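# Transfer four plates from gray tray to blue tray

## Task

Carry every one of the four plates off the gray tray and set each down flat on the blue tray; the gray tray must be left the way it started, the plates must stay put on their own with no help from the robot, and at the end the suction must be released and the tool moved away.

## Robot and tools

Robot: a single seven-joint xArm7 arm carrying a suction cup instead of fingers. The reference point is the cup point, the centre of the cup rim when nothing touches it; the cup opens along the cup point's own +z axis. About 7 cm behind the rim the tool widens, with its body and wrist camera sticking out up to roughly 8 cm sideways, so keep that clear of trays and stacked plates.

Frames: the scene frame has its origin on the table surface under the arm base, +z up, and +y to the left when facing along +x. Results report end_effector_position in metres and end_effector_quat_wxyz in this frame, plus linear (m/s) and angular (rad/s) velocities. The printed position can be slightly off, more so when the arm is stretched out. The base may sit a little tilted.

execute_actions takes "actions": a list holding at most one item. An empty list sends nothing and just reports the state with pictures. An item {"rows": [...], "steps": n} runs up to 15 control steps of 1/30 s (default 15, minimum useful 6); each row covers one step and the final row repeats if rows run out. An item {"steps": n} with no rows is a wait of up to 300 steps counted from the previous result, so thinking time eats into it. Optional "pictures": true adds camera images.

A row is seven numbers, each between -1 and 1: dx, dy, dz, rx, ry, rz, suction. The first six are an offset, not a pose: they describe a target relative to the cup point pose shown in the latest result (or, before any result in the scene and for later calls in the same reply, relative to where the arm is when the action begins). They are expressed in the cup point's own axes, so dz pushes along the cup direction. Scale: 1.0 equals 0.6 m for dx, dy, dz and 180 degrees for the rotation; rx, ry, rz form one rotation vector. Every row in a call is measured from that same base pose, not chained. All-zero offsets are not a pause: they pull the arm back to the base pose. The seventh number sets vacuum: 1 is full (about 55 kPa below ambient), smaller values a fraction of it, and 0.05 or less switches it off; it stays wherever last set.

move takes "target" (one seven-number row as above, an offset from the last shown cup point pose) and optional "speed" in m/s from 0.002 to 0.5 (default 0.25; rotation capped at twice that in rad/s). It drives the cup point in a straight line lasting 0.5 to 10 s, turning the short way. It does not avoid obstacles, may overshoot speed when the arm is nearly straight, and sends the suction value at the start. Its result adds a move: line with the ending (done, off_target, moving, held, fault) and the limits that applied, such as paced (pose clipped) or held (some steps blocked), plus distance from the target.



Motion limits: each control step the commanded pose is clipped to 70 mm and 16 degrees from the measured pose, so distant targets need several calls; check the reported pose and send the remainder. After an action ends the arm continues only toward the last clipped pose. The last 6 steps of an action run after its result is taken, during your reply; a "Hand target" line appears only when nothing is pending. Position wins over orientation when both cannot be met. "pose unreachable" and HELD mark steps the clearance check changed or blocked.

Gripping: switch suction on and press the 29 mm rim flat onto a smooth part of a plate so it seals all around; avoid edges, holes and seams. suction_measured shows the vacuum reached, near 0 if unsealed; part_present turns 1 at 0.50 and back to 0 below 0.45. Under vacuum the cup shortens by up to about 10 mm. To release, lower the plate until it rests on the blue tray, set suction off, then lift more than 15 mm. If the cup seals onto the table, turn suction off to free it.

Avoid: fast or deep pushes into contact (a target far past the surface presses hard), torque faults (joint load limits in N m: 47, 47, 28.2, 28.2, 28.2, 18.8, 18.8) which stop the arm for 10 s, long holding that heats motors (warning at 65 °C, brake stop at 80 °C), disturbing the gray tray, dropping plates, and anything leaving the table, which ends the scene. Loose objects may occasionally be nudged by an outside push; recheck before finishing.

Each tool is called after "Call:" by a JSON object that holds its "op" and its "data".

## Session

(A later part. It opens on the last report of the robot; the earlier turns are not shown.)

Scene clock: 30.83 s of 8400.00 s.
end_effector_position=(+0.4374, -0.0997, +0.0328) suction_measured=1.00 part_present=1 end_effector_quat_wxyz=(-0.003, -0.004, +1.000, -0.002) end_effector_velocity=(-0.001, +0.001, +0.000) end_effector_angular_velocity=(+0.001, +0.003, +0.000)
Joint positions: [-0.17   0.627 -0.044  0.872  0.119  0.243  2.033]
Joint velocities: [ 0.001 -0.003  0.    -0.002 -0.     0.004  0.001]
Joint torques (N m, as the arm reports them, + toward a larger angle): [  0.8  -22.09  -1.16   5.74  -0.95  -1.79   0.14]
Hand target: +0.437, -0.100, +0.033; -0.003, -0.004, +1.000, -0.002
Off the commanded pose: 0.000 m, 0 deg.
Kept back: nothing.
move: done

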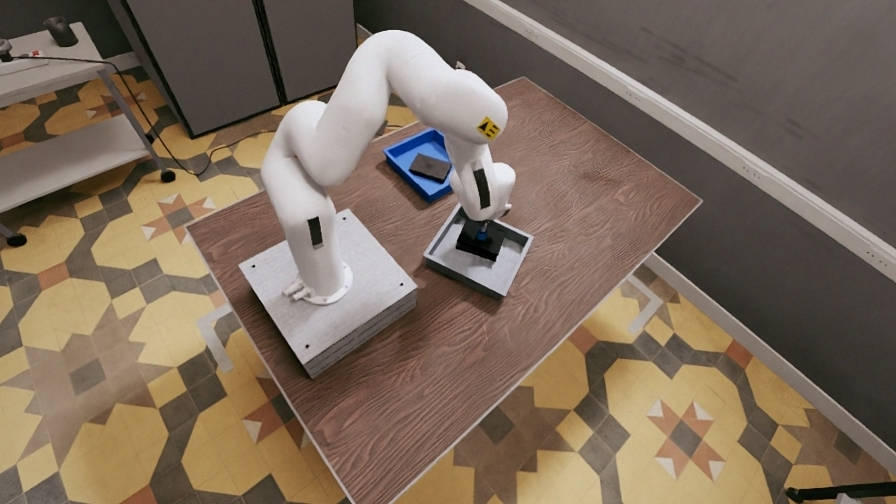

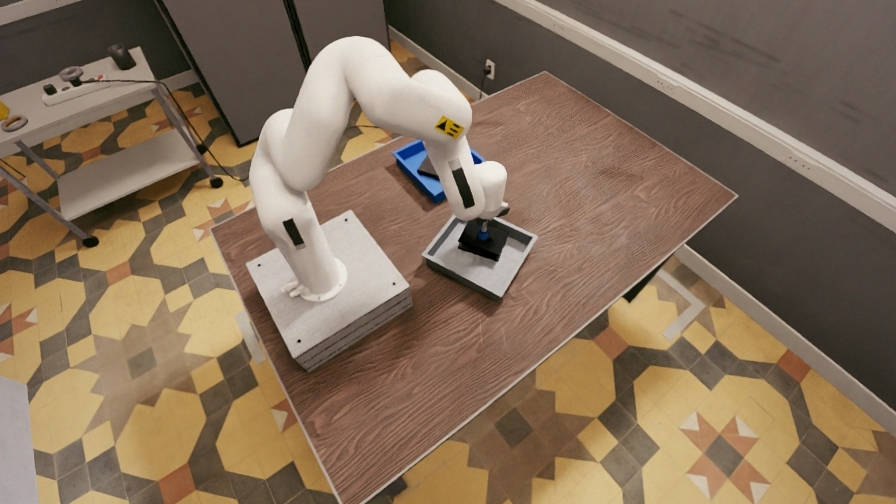

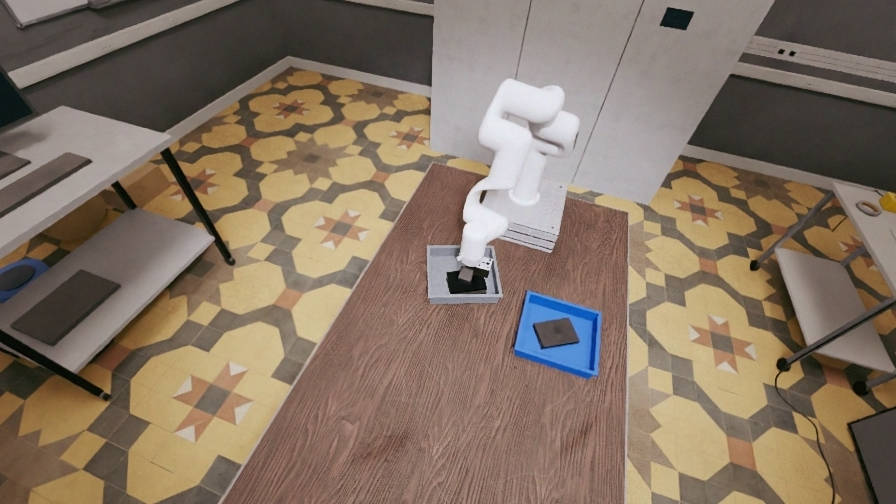

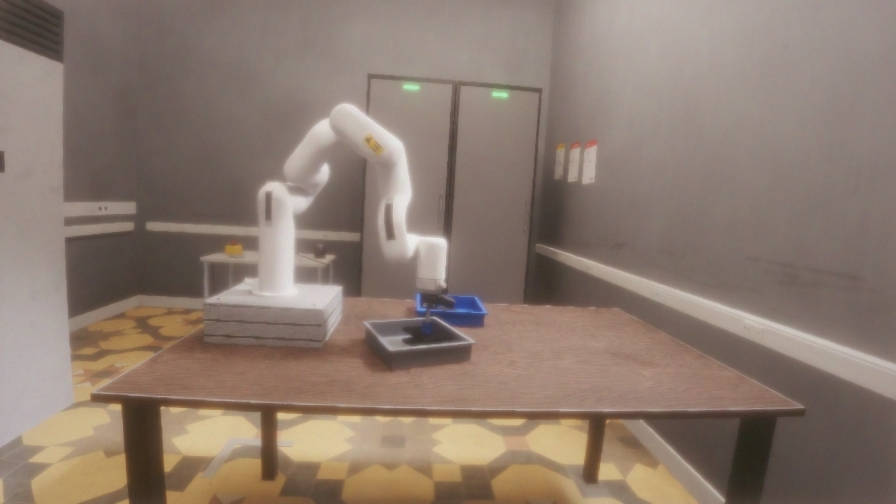

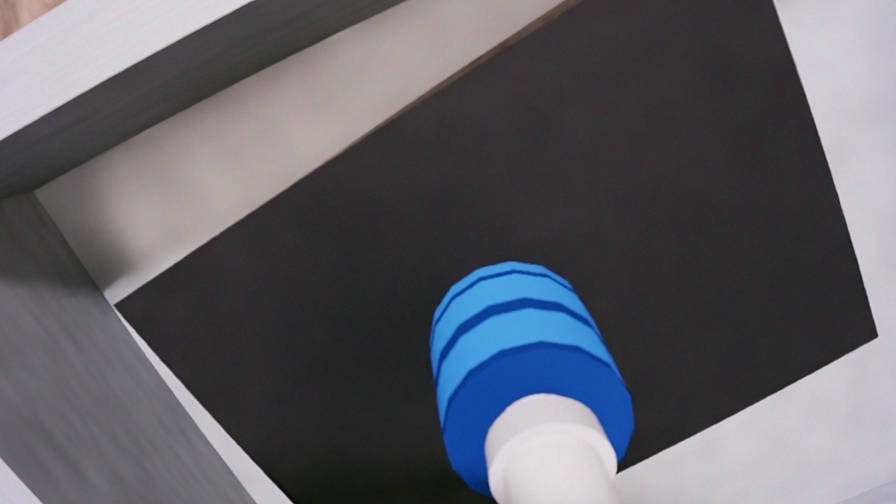

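Separated.

Call:
{"op": "move", "data": {"target": [0,0,-0.083,0,0,0,1], "speed": 0.15}}

Call:
{"op": "move", "data": {"target": [-0.132,0.542,0,0,0,0,1], "speed": 0.3}}

Scene clock: 31.93 s of 8400.00 s.
end_effector_position=(+0.4377, -0.0994, +0.0823) suction_measured=0.96 part_present=1 end_effector_quat_wxyz=(-0.004, -0.005, +1.000, -0.002) end_effector_velocity=(+0.001, -0.001, +0.002) end_effector_angular_velocity=(-0.001, -0.002, -0.000)
Joint positions: [-0.152  0.475 -0.068  0.83   0.098  0.354  2.05 ]
Joint velocities: [ 0.    -0.005 -0.001  0.001 -0.002  0.003  0.001]
Joint torques (N m, as the arm reports them, + toward a larger angle): [  0.31 -21.27  -1.13   6.4   -1.05  -1.85   0.15]
Hand target: +0.438, -0.099, +0.083; -0.003, -0.005, +1.000, -0.002
Off the commanded pose: 0.000 m, 0 deg.
Kept back: nothing.
move: done

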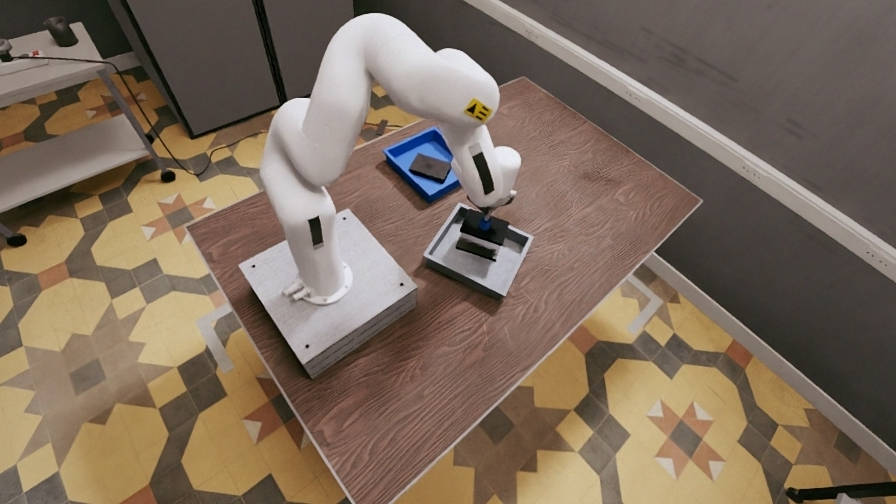

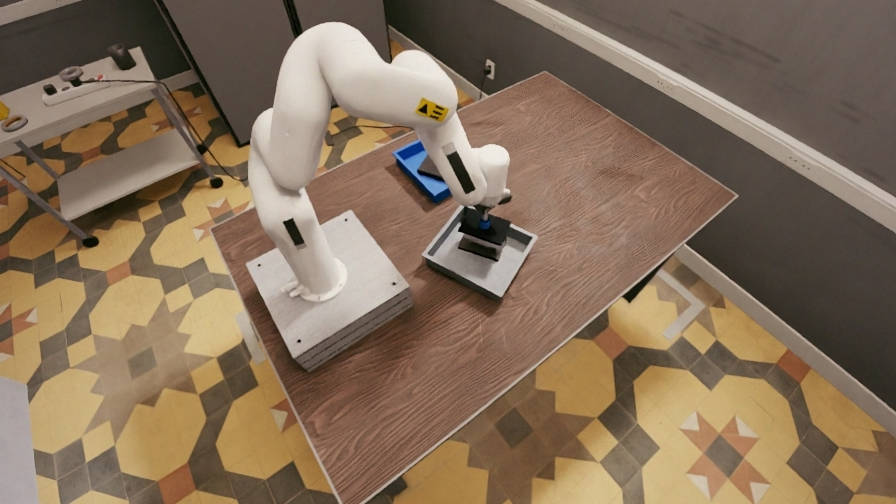

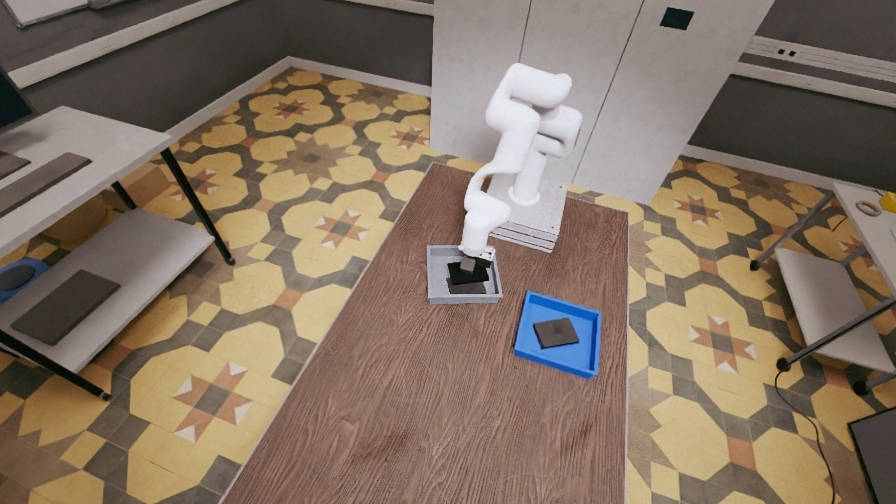

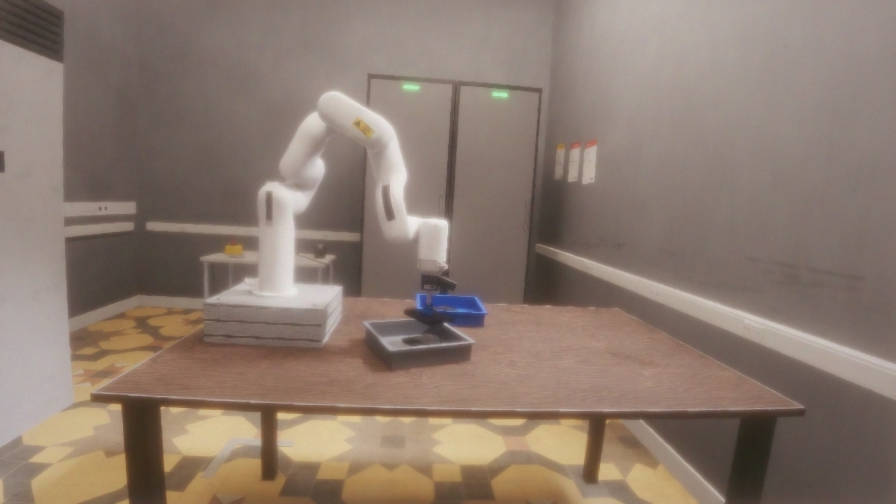

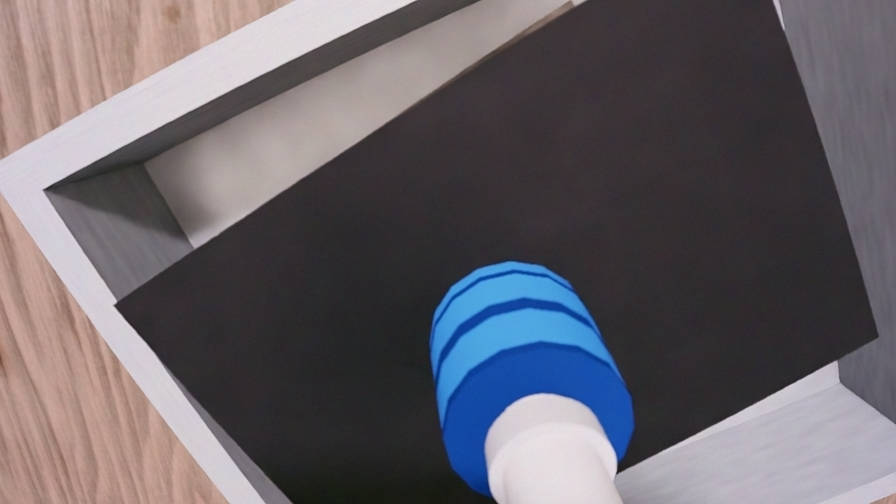

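Scene clock: 33.63 s of 8400.00 s.
end_effector_position=(+0.5138, +0.2262, +0.0798) suction_measured=1.00 part_present=1 end_effector_quat_wxyz=(-0.004, -0.004, +1.000, -0.001) end_effector_velocity=(-0.002, +0.009, +0.000) end_effector_angular_velocity=(+0.004, +0.001, +0.010)
Joint positions: [ 0.413  0.716 -0.006  1.297  0.012  0.578  2.754]
Joint velocities: [ 0.008  0.005  0.007  0.009 -0.001  0.004  0.004]
Joint torques (N m, as the arm reports them, + toward a larger angle): [  0.71 -26.68  -0.88   8.12  -0.98  -1.63   0.16]
Hand target: +0.514, +0.227, +0.080; -0.004, -0.005, +1.000, -0.001
Off the commanded pose: 0.001 m, 0 deg.
Kept back: nothing.
move: done

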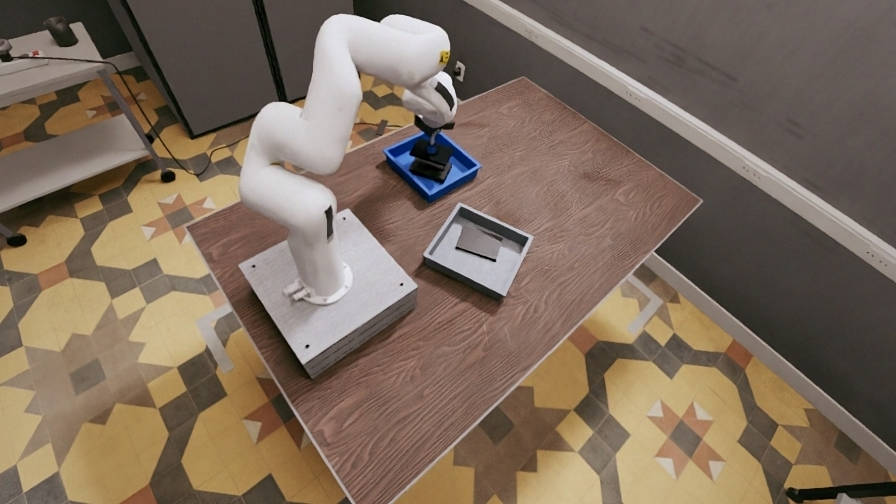

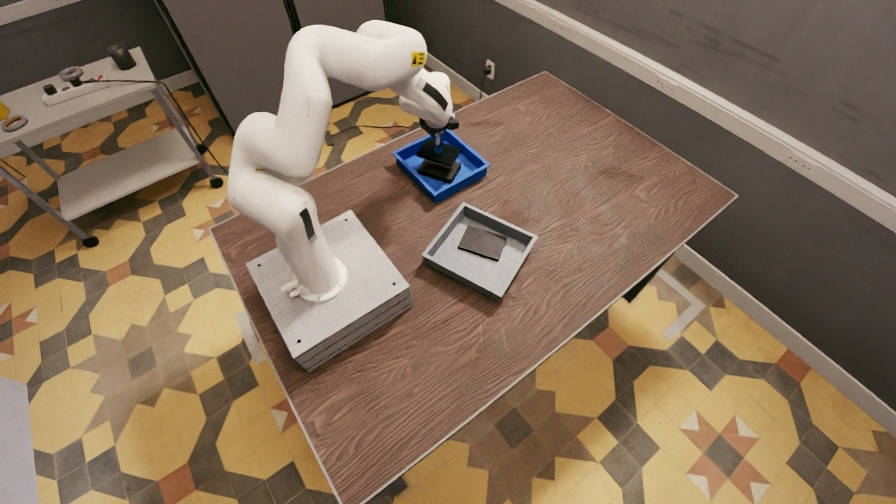

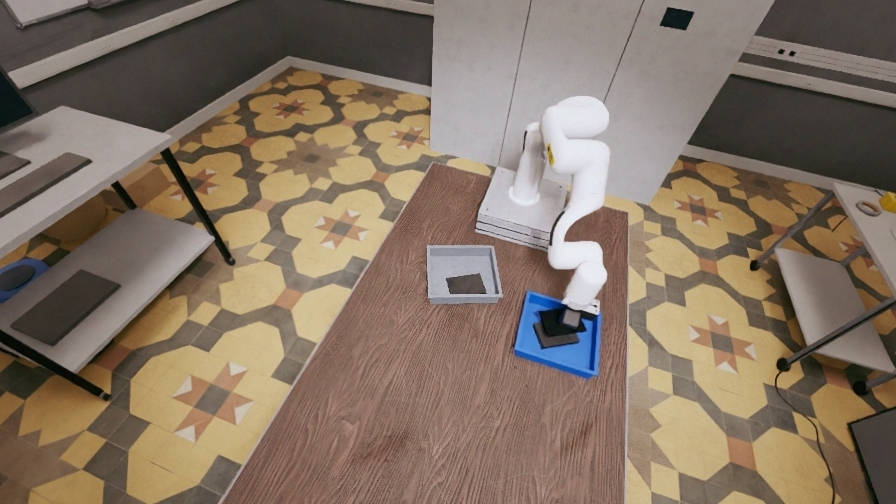

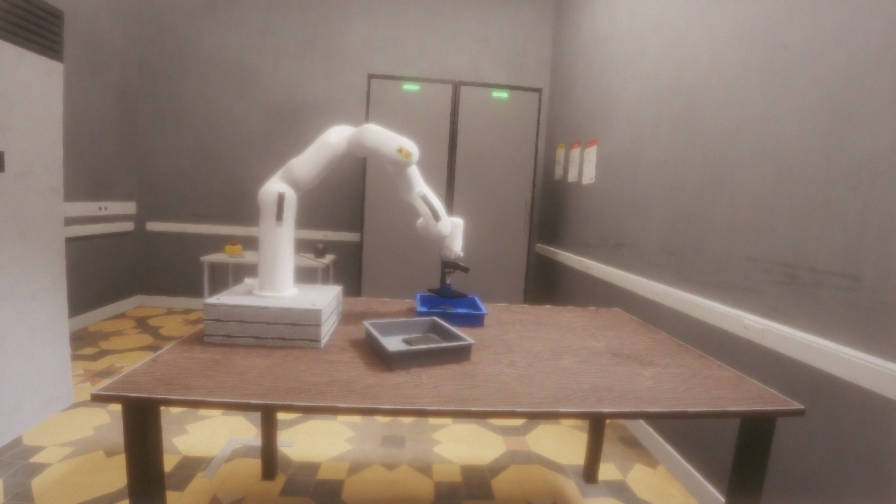

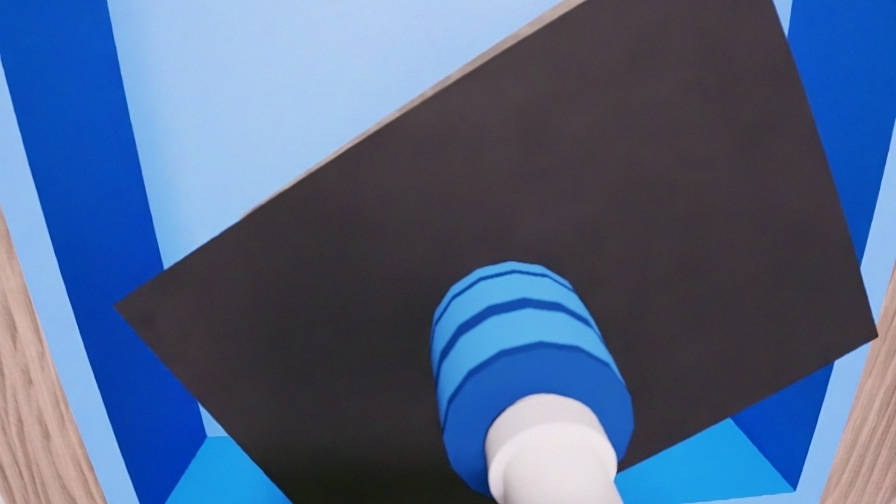

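Call:
{"op": "move", "data": {"target": [0,0,0.0963,0,0,0,1], "speed": 0.06}}

Call:
{"op": "execute_actions", "data": {"actions": [{"rows":[[0,0,0,0,0,0,0]],"steps":7}]}}

Call:
{"op": "move", "data": {"target": [0,0,-0.095,0,0,0,0]}}

Call:
{"op": "move", "data": {"target": [0.134,-0.542,0,0,0,0,0], "speed": 0.35}}

Scene clock: 35.20 s of 8400.00 s.
end_effector_position=(+0.5135, +0.2259, +0.0225) suction_measured=0.99 part_present=1 end_effector_quat_wxyz=(-0.004, -0.004, +1.000, -0.001) end_effector_velocity=(+0.000, -0.000, -0.001) end_effector_angular_velocity=(+0.000, -0.000, -0.001)
Joint positions: [ 0.412  0.858 -0.005  1.346  0.013  0.483  2.753]
Joint velocities: [-0.     0.004 -0.     0.002  0.    -0.002  0.   ]
Joint torques (N m, as the arm reports them, + toward a larger angle): [  0.74 -26.77  -0.51   7.59  -1.44  -1.84   0.34]
Hand target: +0.513, +0.226, +0.022; -0.004, -0.004, +1.000, -0.001
Off the commanded pose: 0.000 m, 0 deg.
Kept back: nothing.
move: done

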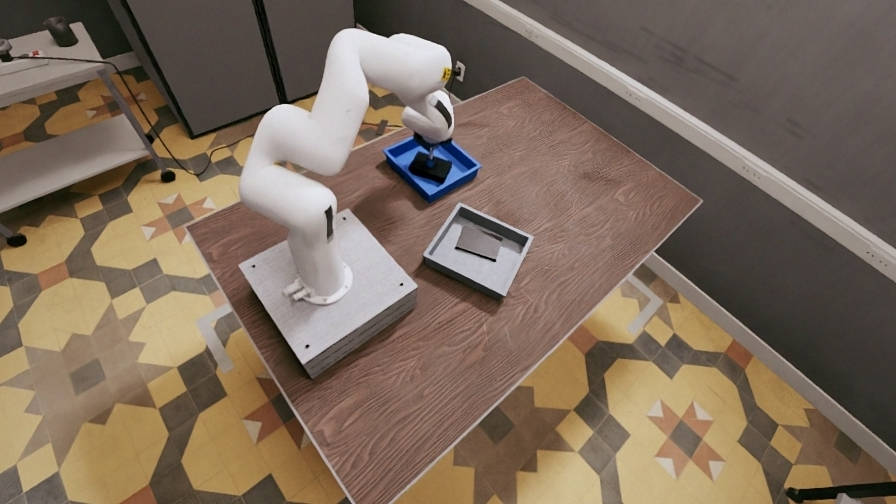

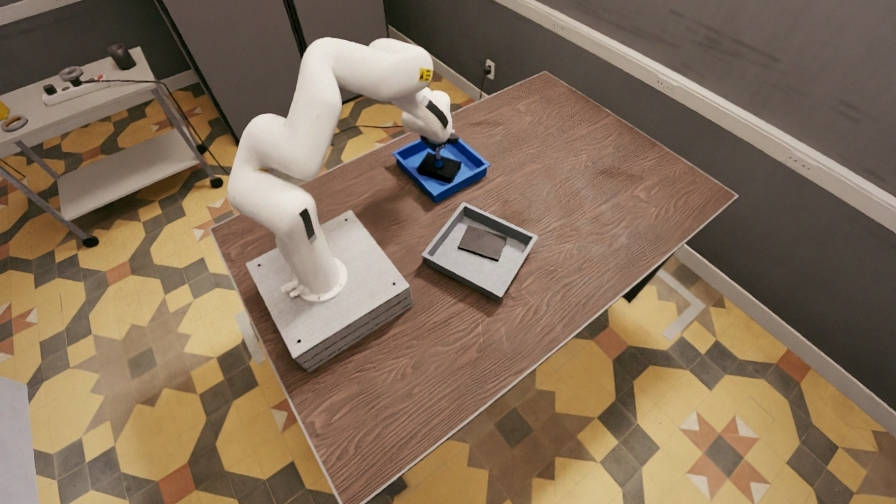

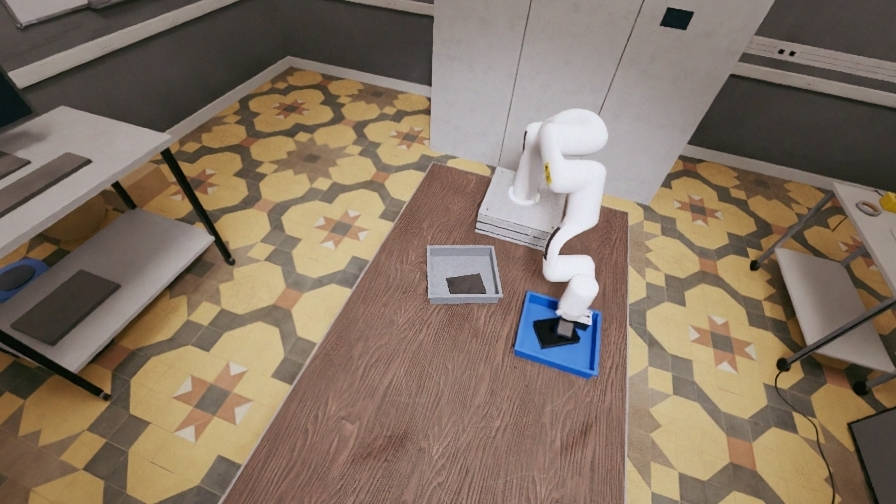

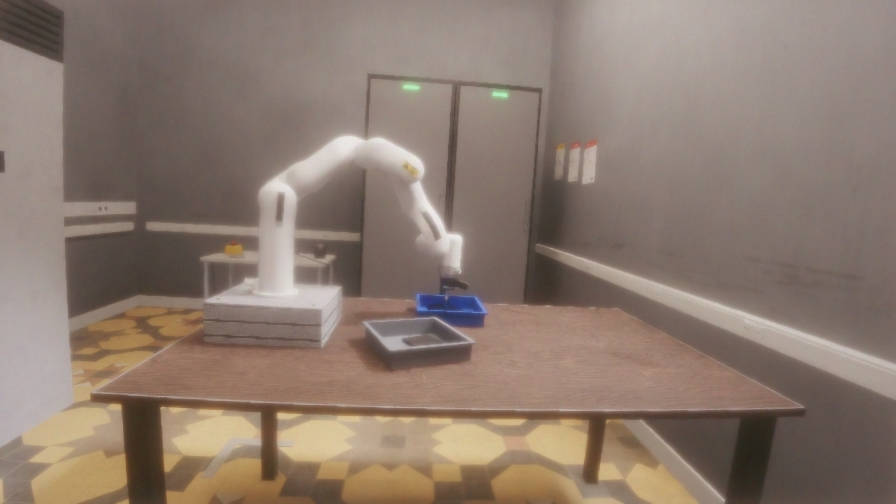

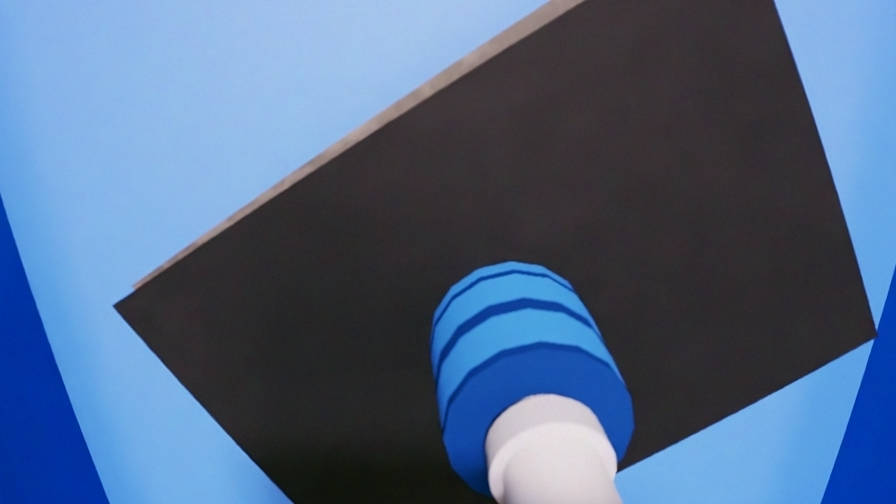

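Scene clock: 35.23 s of 8400.00 s.
end_effector_position=(+0.5135, +0.2259, +0.0224) suction_measured=0.15 part_present=0 end_effector_quat_wxyz=(-0.004, -0.004, +1.000, -0.001) end_effector_velocity=(+0.001, +0.001, +0.001) end_effector_angular_velocity=(+0.002, -0.003, +0.002)
Joint positions: [ 0.412  0.858 -0.005  1.346  0.013  0.483  2.753]
Joint velocities: [ 0.    -0.     0.001  0.001 -0.    -0.002 -0.001]
Joint torques (N m, as the arm reports them, + toward a larger angle): [  1.05 -27.05  -0.7    7.81  -1.15  -1.7   -0.07]
Steps of this call (step 1: the first step of this action). Readings (end_effector_position | what the end effector reports):
1: the state above

Scene clock: 36.30 s of 8400.00 s.
end_effector_position=(+0.5144, +0.2265, +0.0799) suction_measured=0.00 part_present=0 end_effector_quat_wxyz=(-0.003, -0.004, +1.000, -0.001) end_effector_velocity=(+0.003, -0.000, +0.004) end_effector_angular_velocity=(+0.003, -0.007, -0.001)
Joint positions: [ 0.413  0.716 -0.006  1.298  0.012  0.576  2.754]
Joint velocities: [-0.001 -0.007 -0.001  0.001 -0.     0.001 -0.001]
Joint torques (N m, as the arm reports them, + toward a larger angle): [  0.69 -25.83  -0.22   8.02  -0.99  -1.89   0.11]
Hand target: +0.515, +0.227, +0.081; -0.003, -0.004, +1.000, -0.000
Off your previous action's commanded pose: 0.002 m, 0 deg at its last step (step 6 of this call).
Off the commanded pose: 0.001 m, 0 deg.
Kept back: nothing.
move: done

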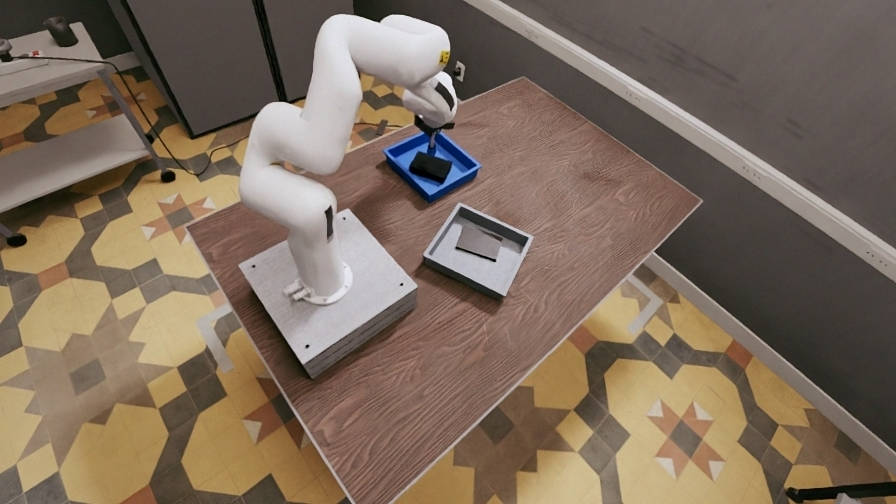

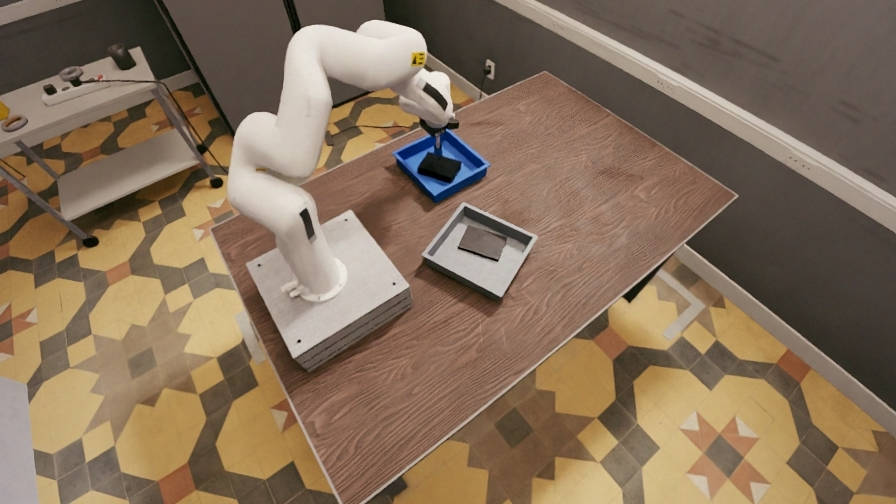

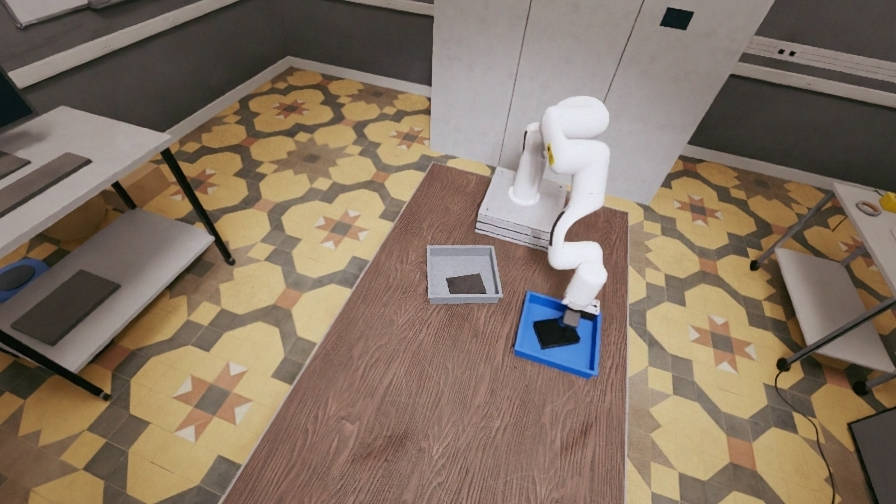

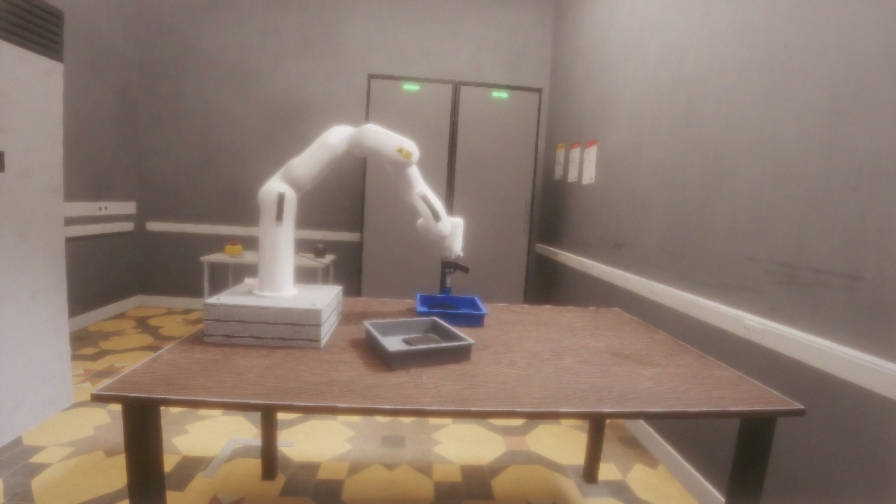

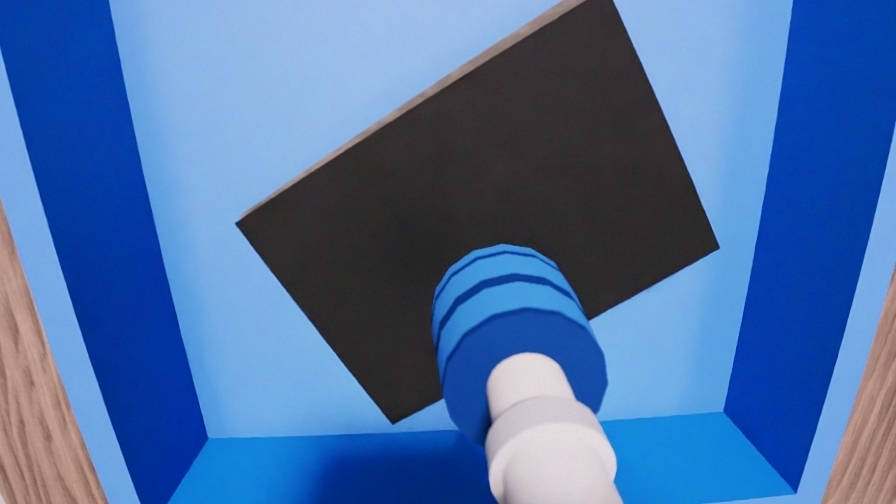

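Scene clock: 37.80 s of 8400.00 s.
end_effector_position=(+0.4371, -0.0987, +0.0819) suction_measured=0.00 part_present=0 end_effector_quat_wxyz=(-0.002, -0.005, +1.000, -0.002) end_effector_velocity=(-0.001, -0.006, +0.000) end_effector_angular_velocity=(+0.002, -0.000, -0.006)
Joint positions: [-0.154  0.474 -0.065  0.826  0.098  0.349  2.05 ]
Joint velocities: [-0.016 -0.     0.001  0.001  0.006  0.001 -0.014]
Joint torques (N m, as the arm reports them, + toward a larger angle): [  0.87 -20.27  -0.89   6.56  -1.01  -1.52  -0.05]
Hand target: +0.437, -0.100, +0.082; -0.002, -0.004, +1.000, -0.002
Off the commanded pose: 0.001 m, 0 deg.
Kept back: nothing.
move: done

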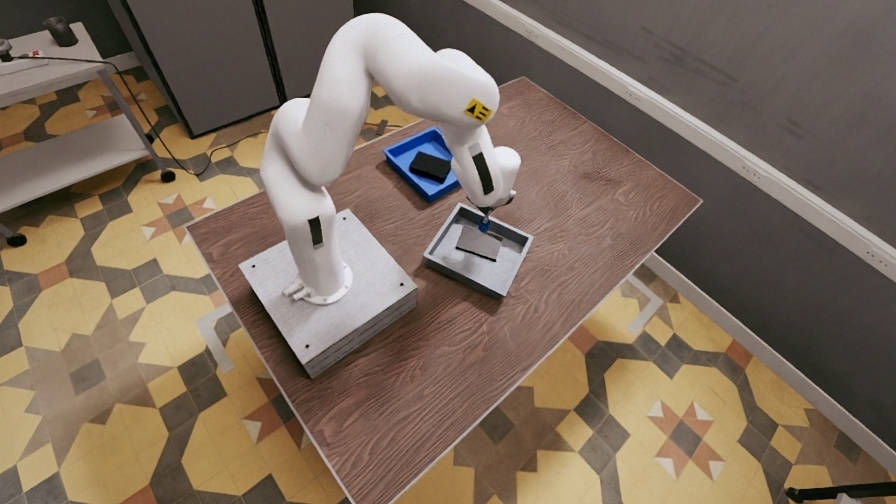

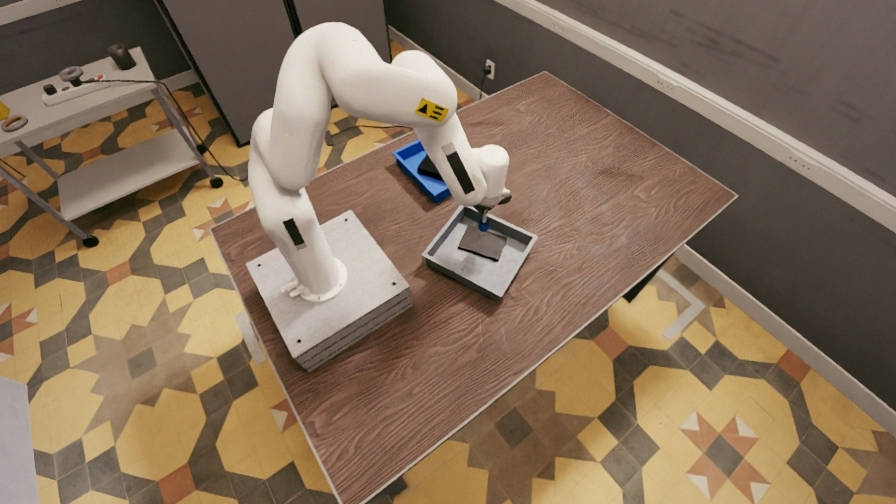

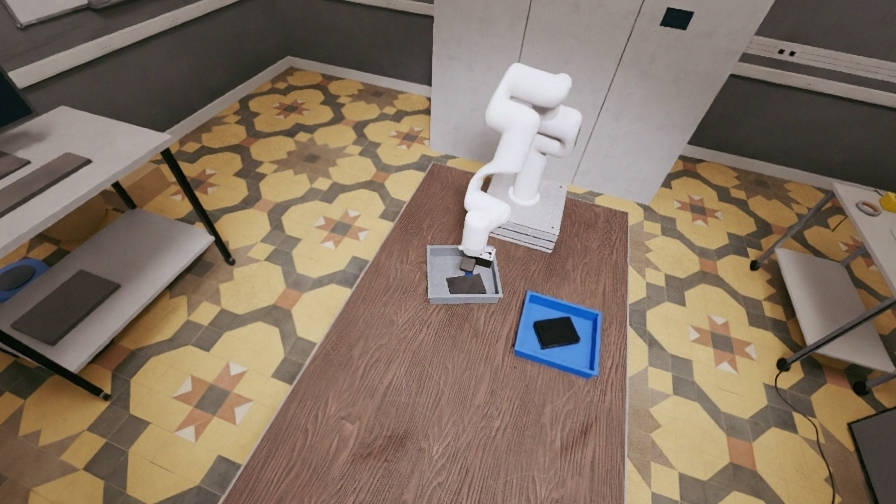

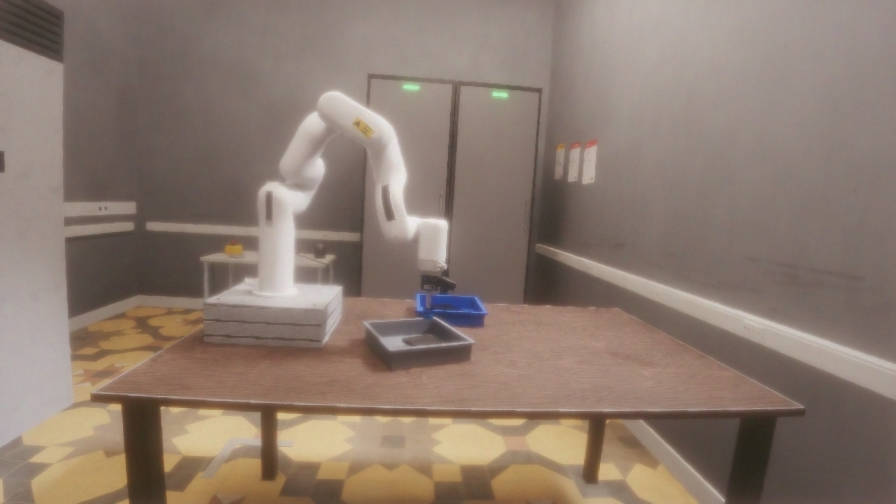

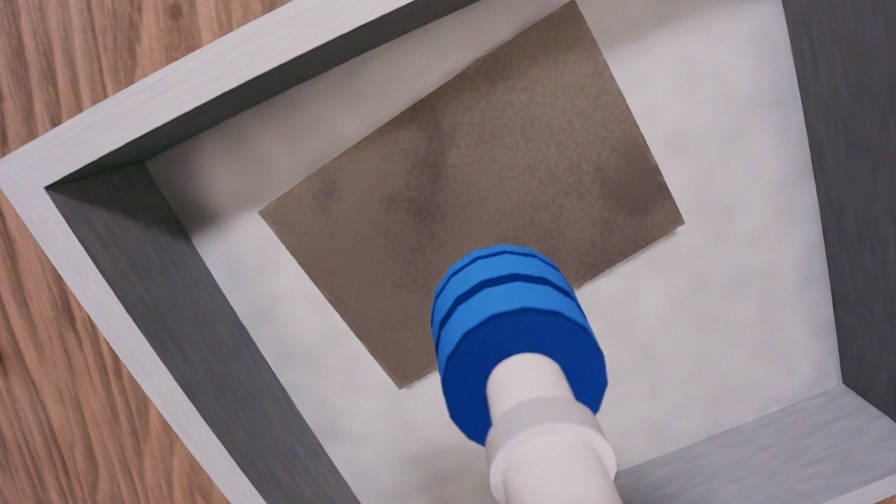

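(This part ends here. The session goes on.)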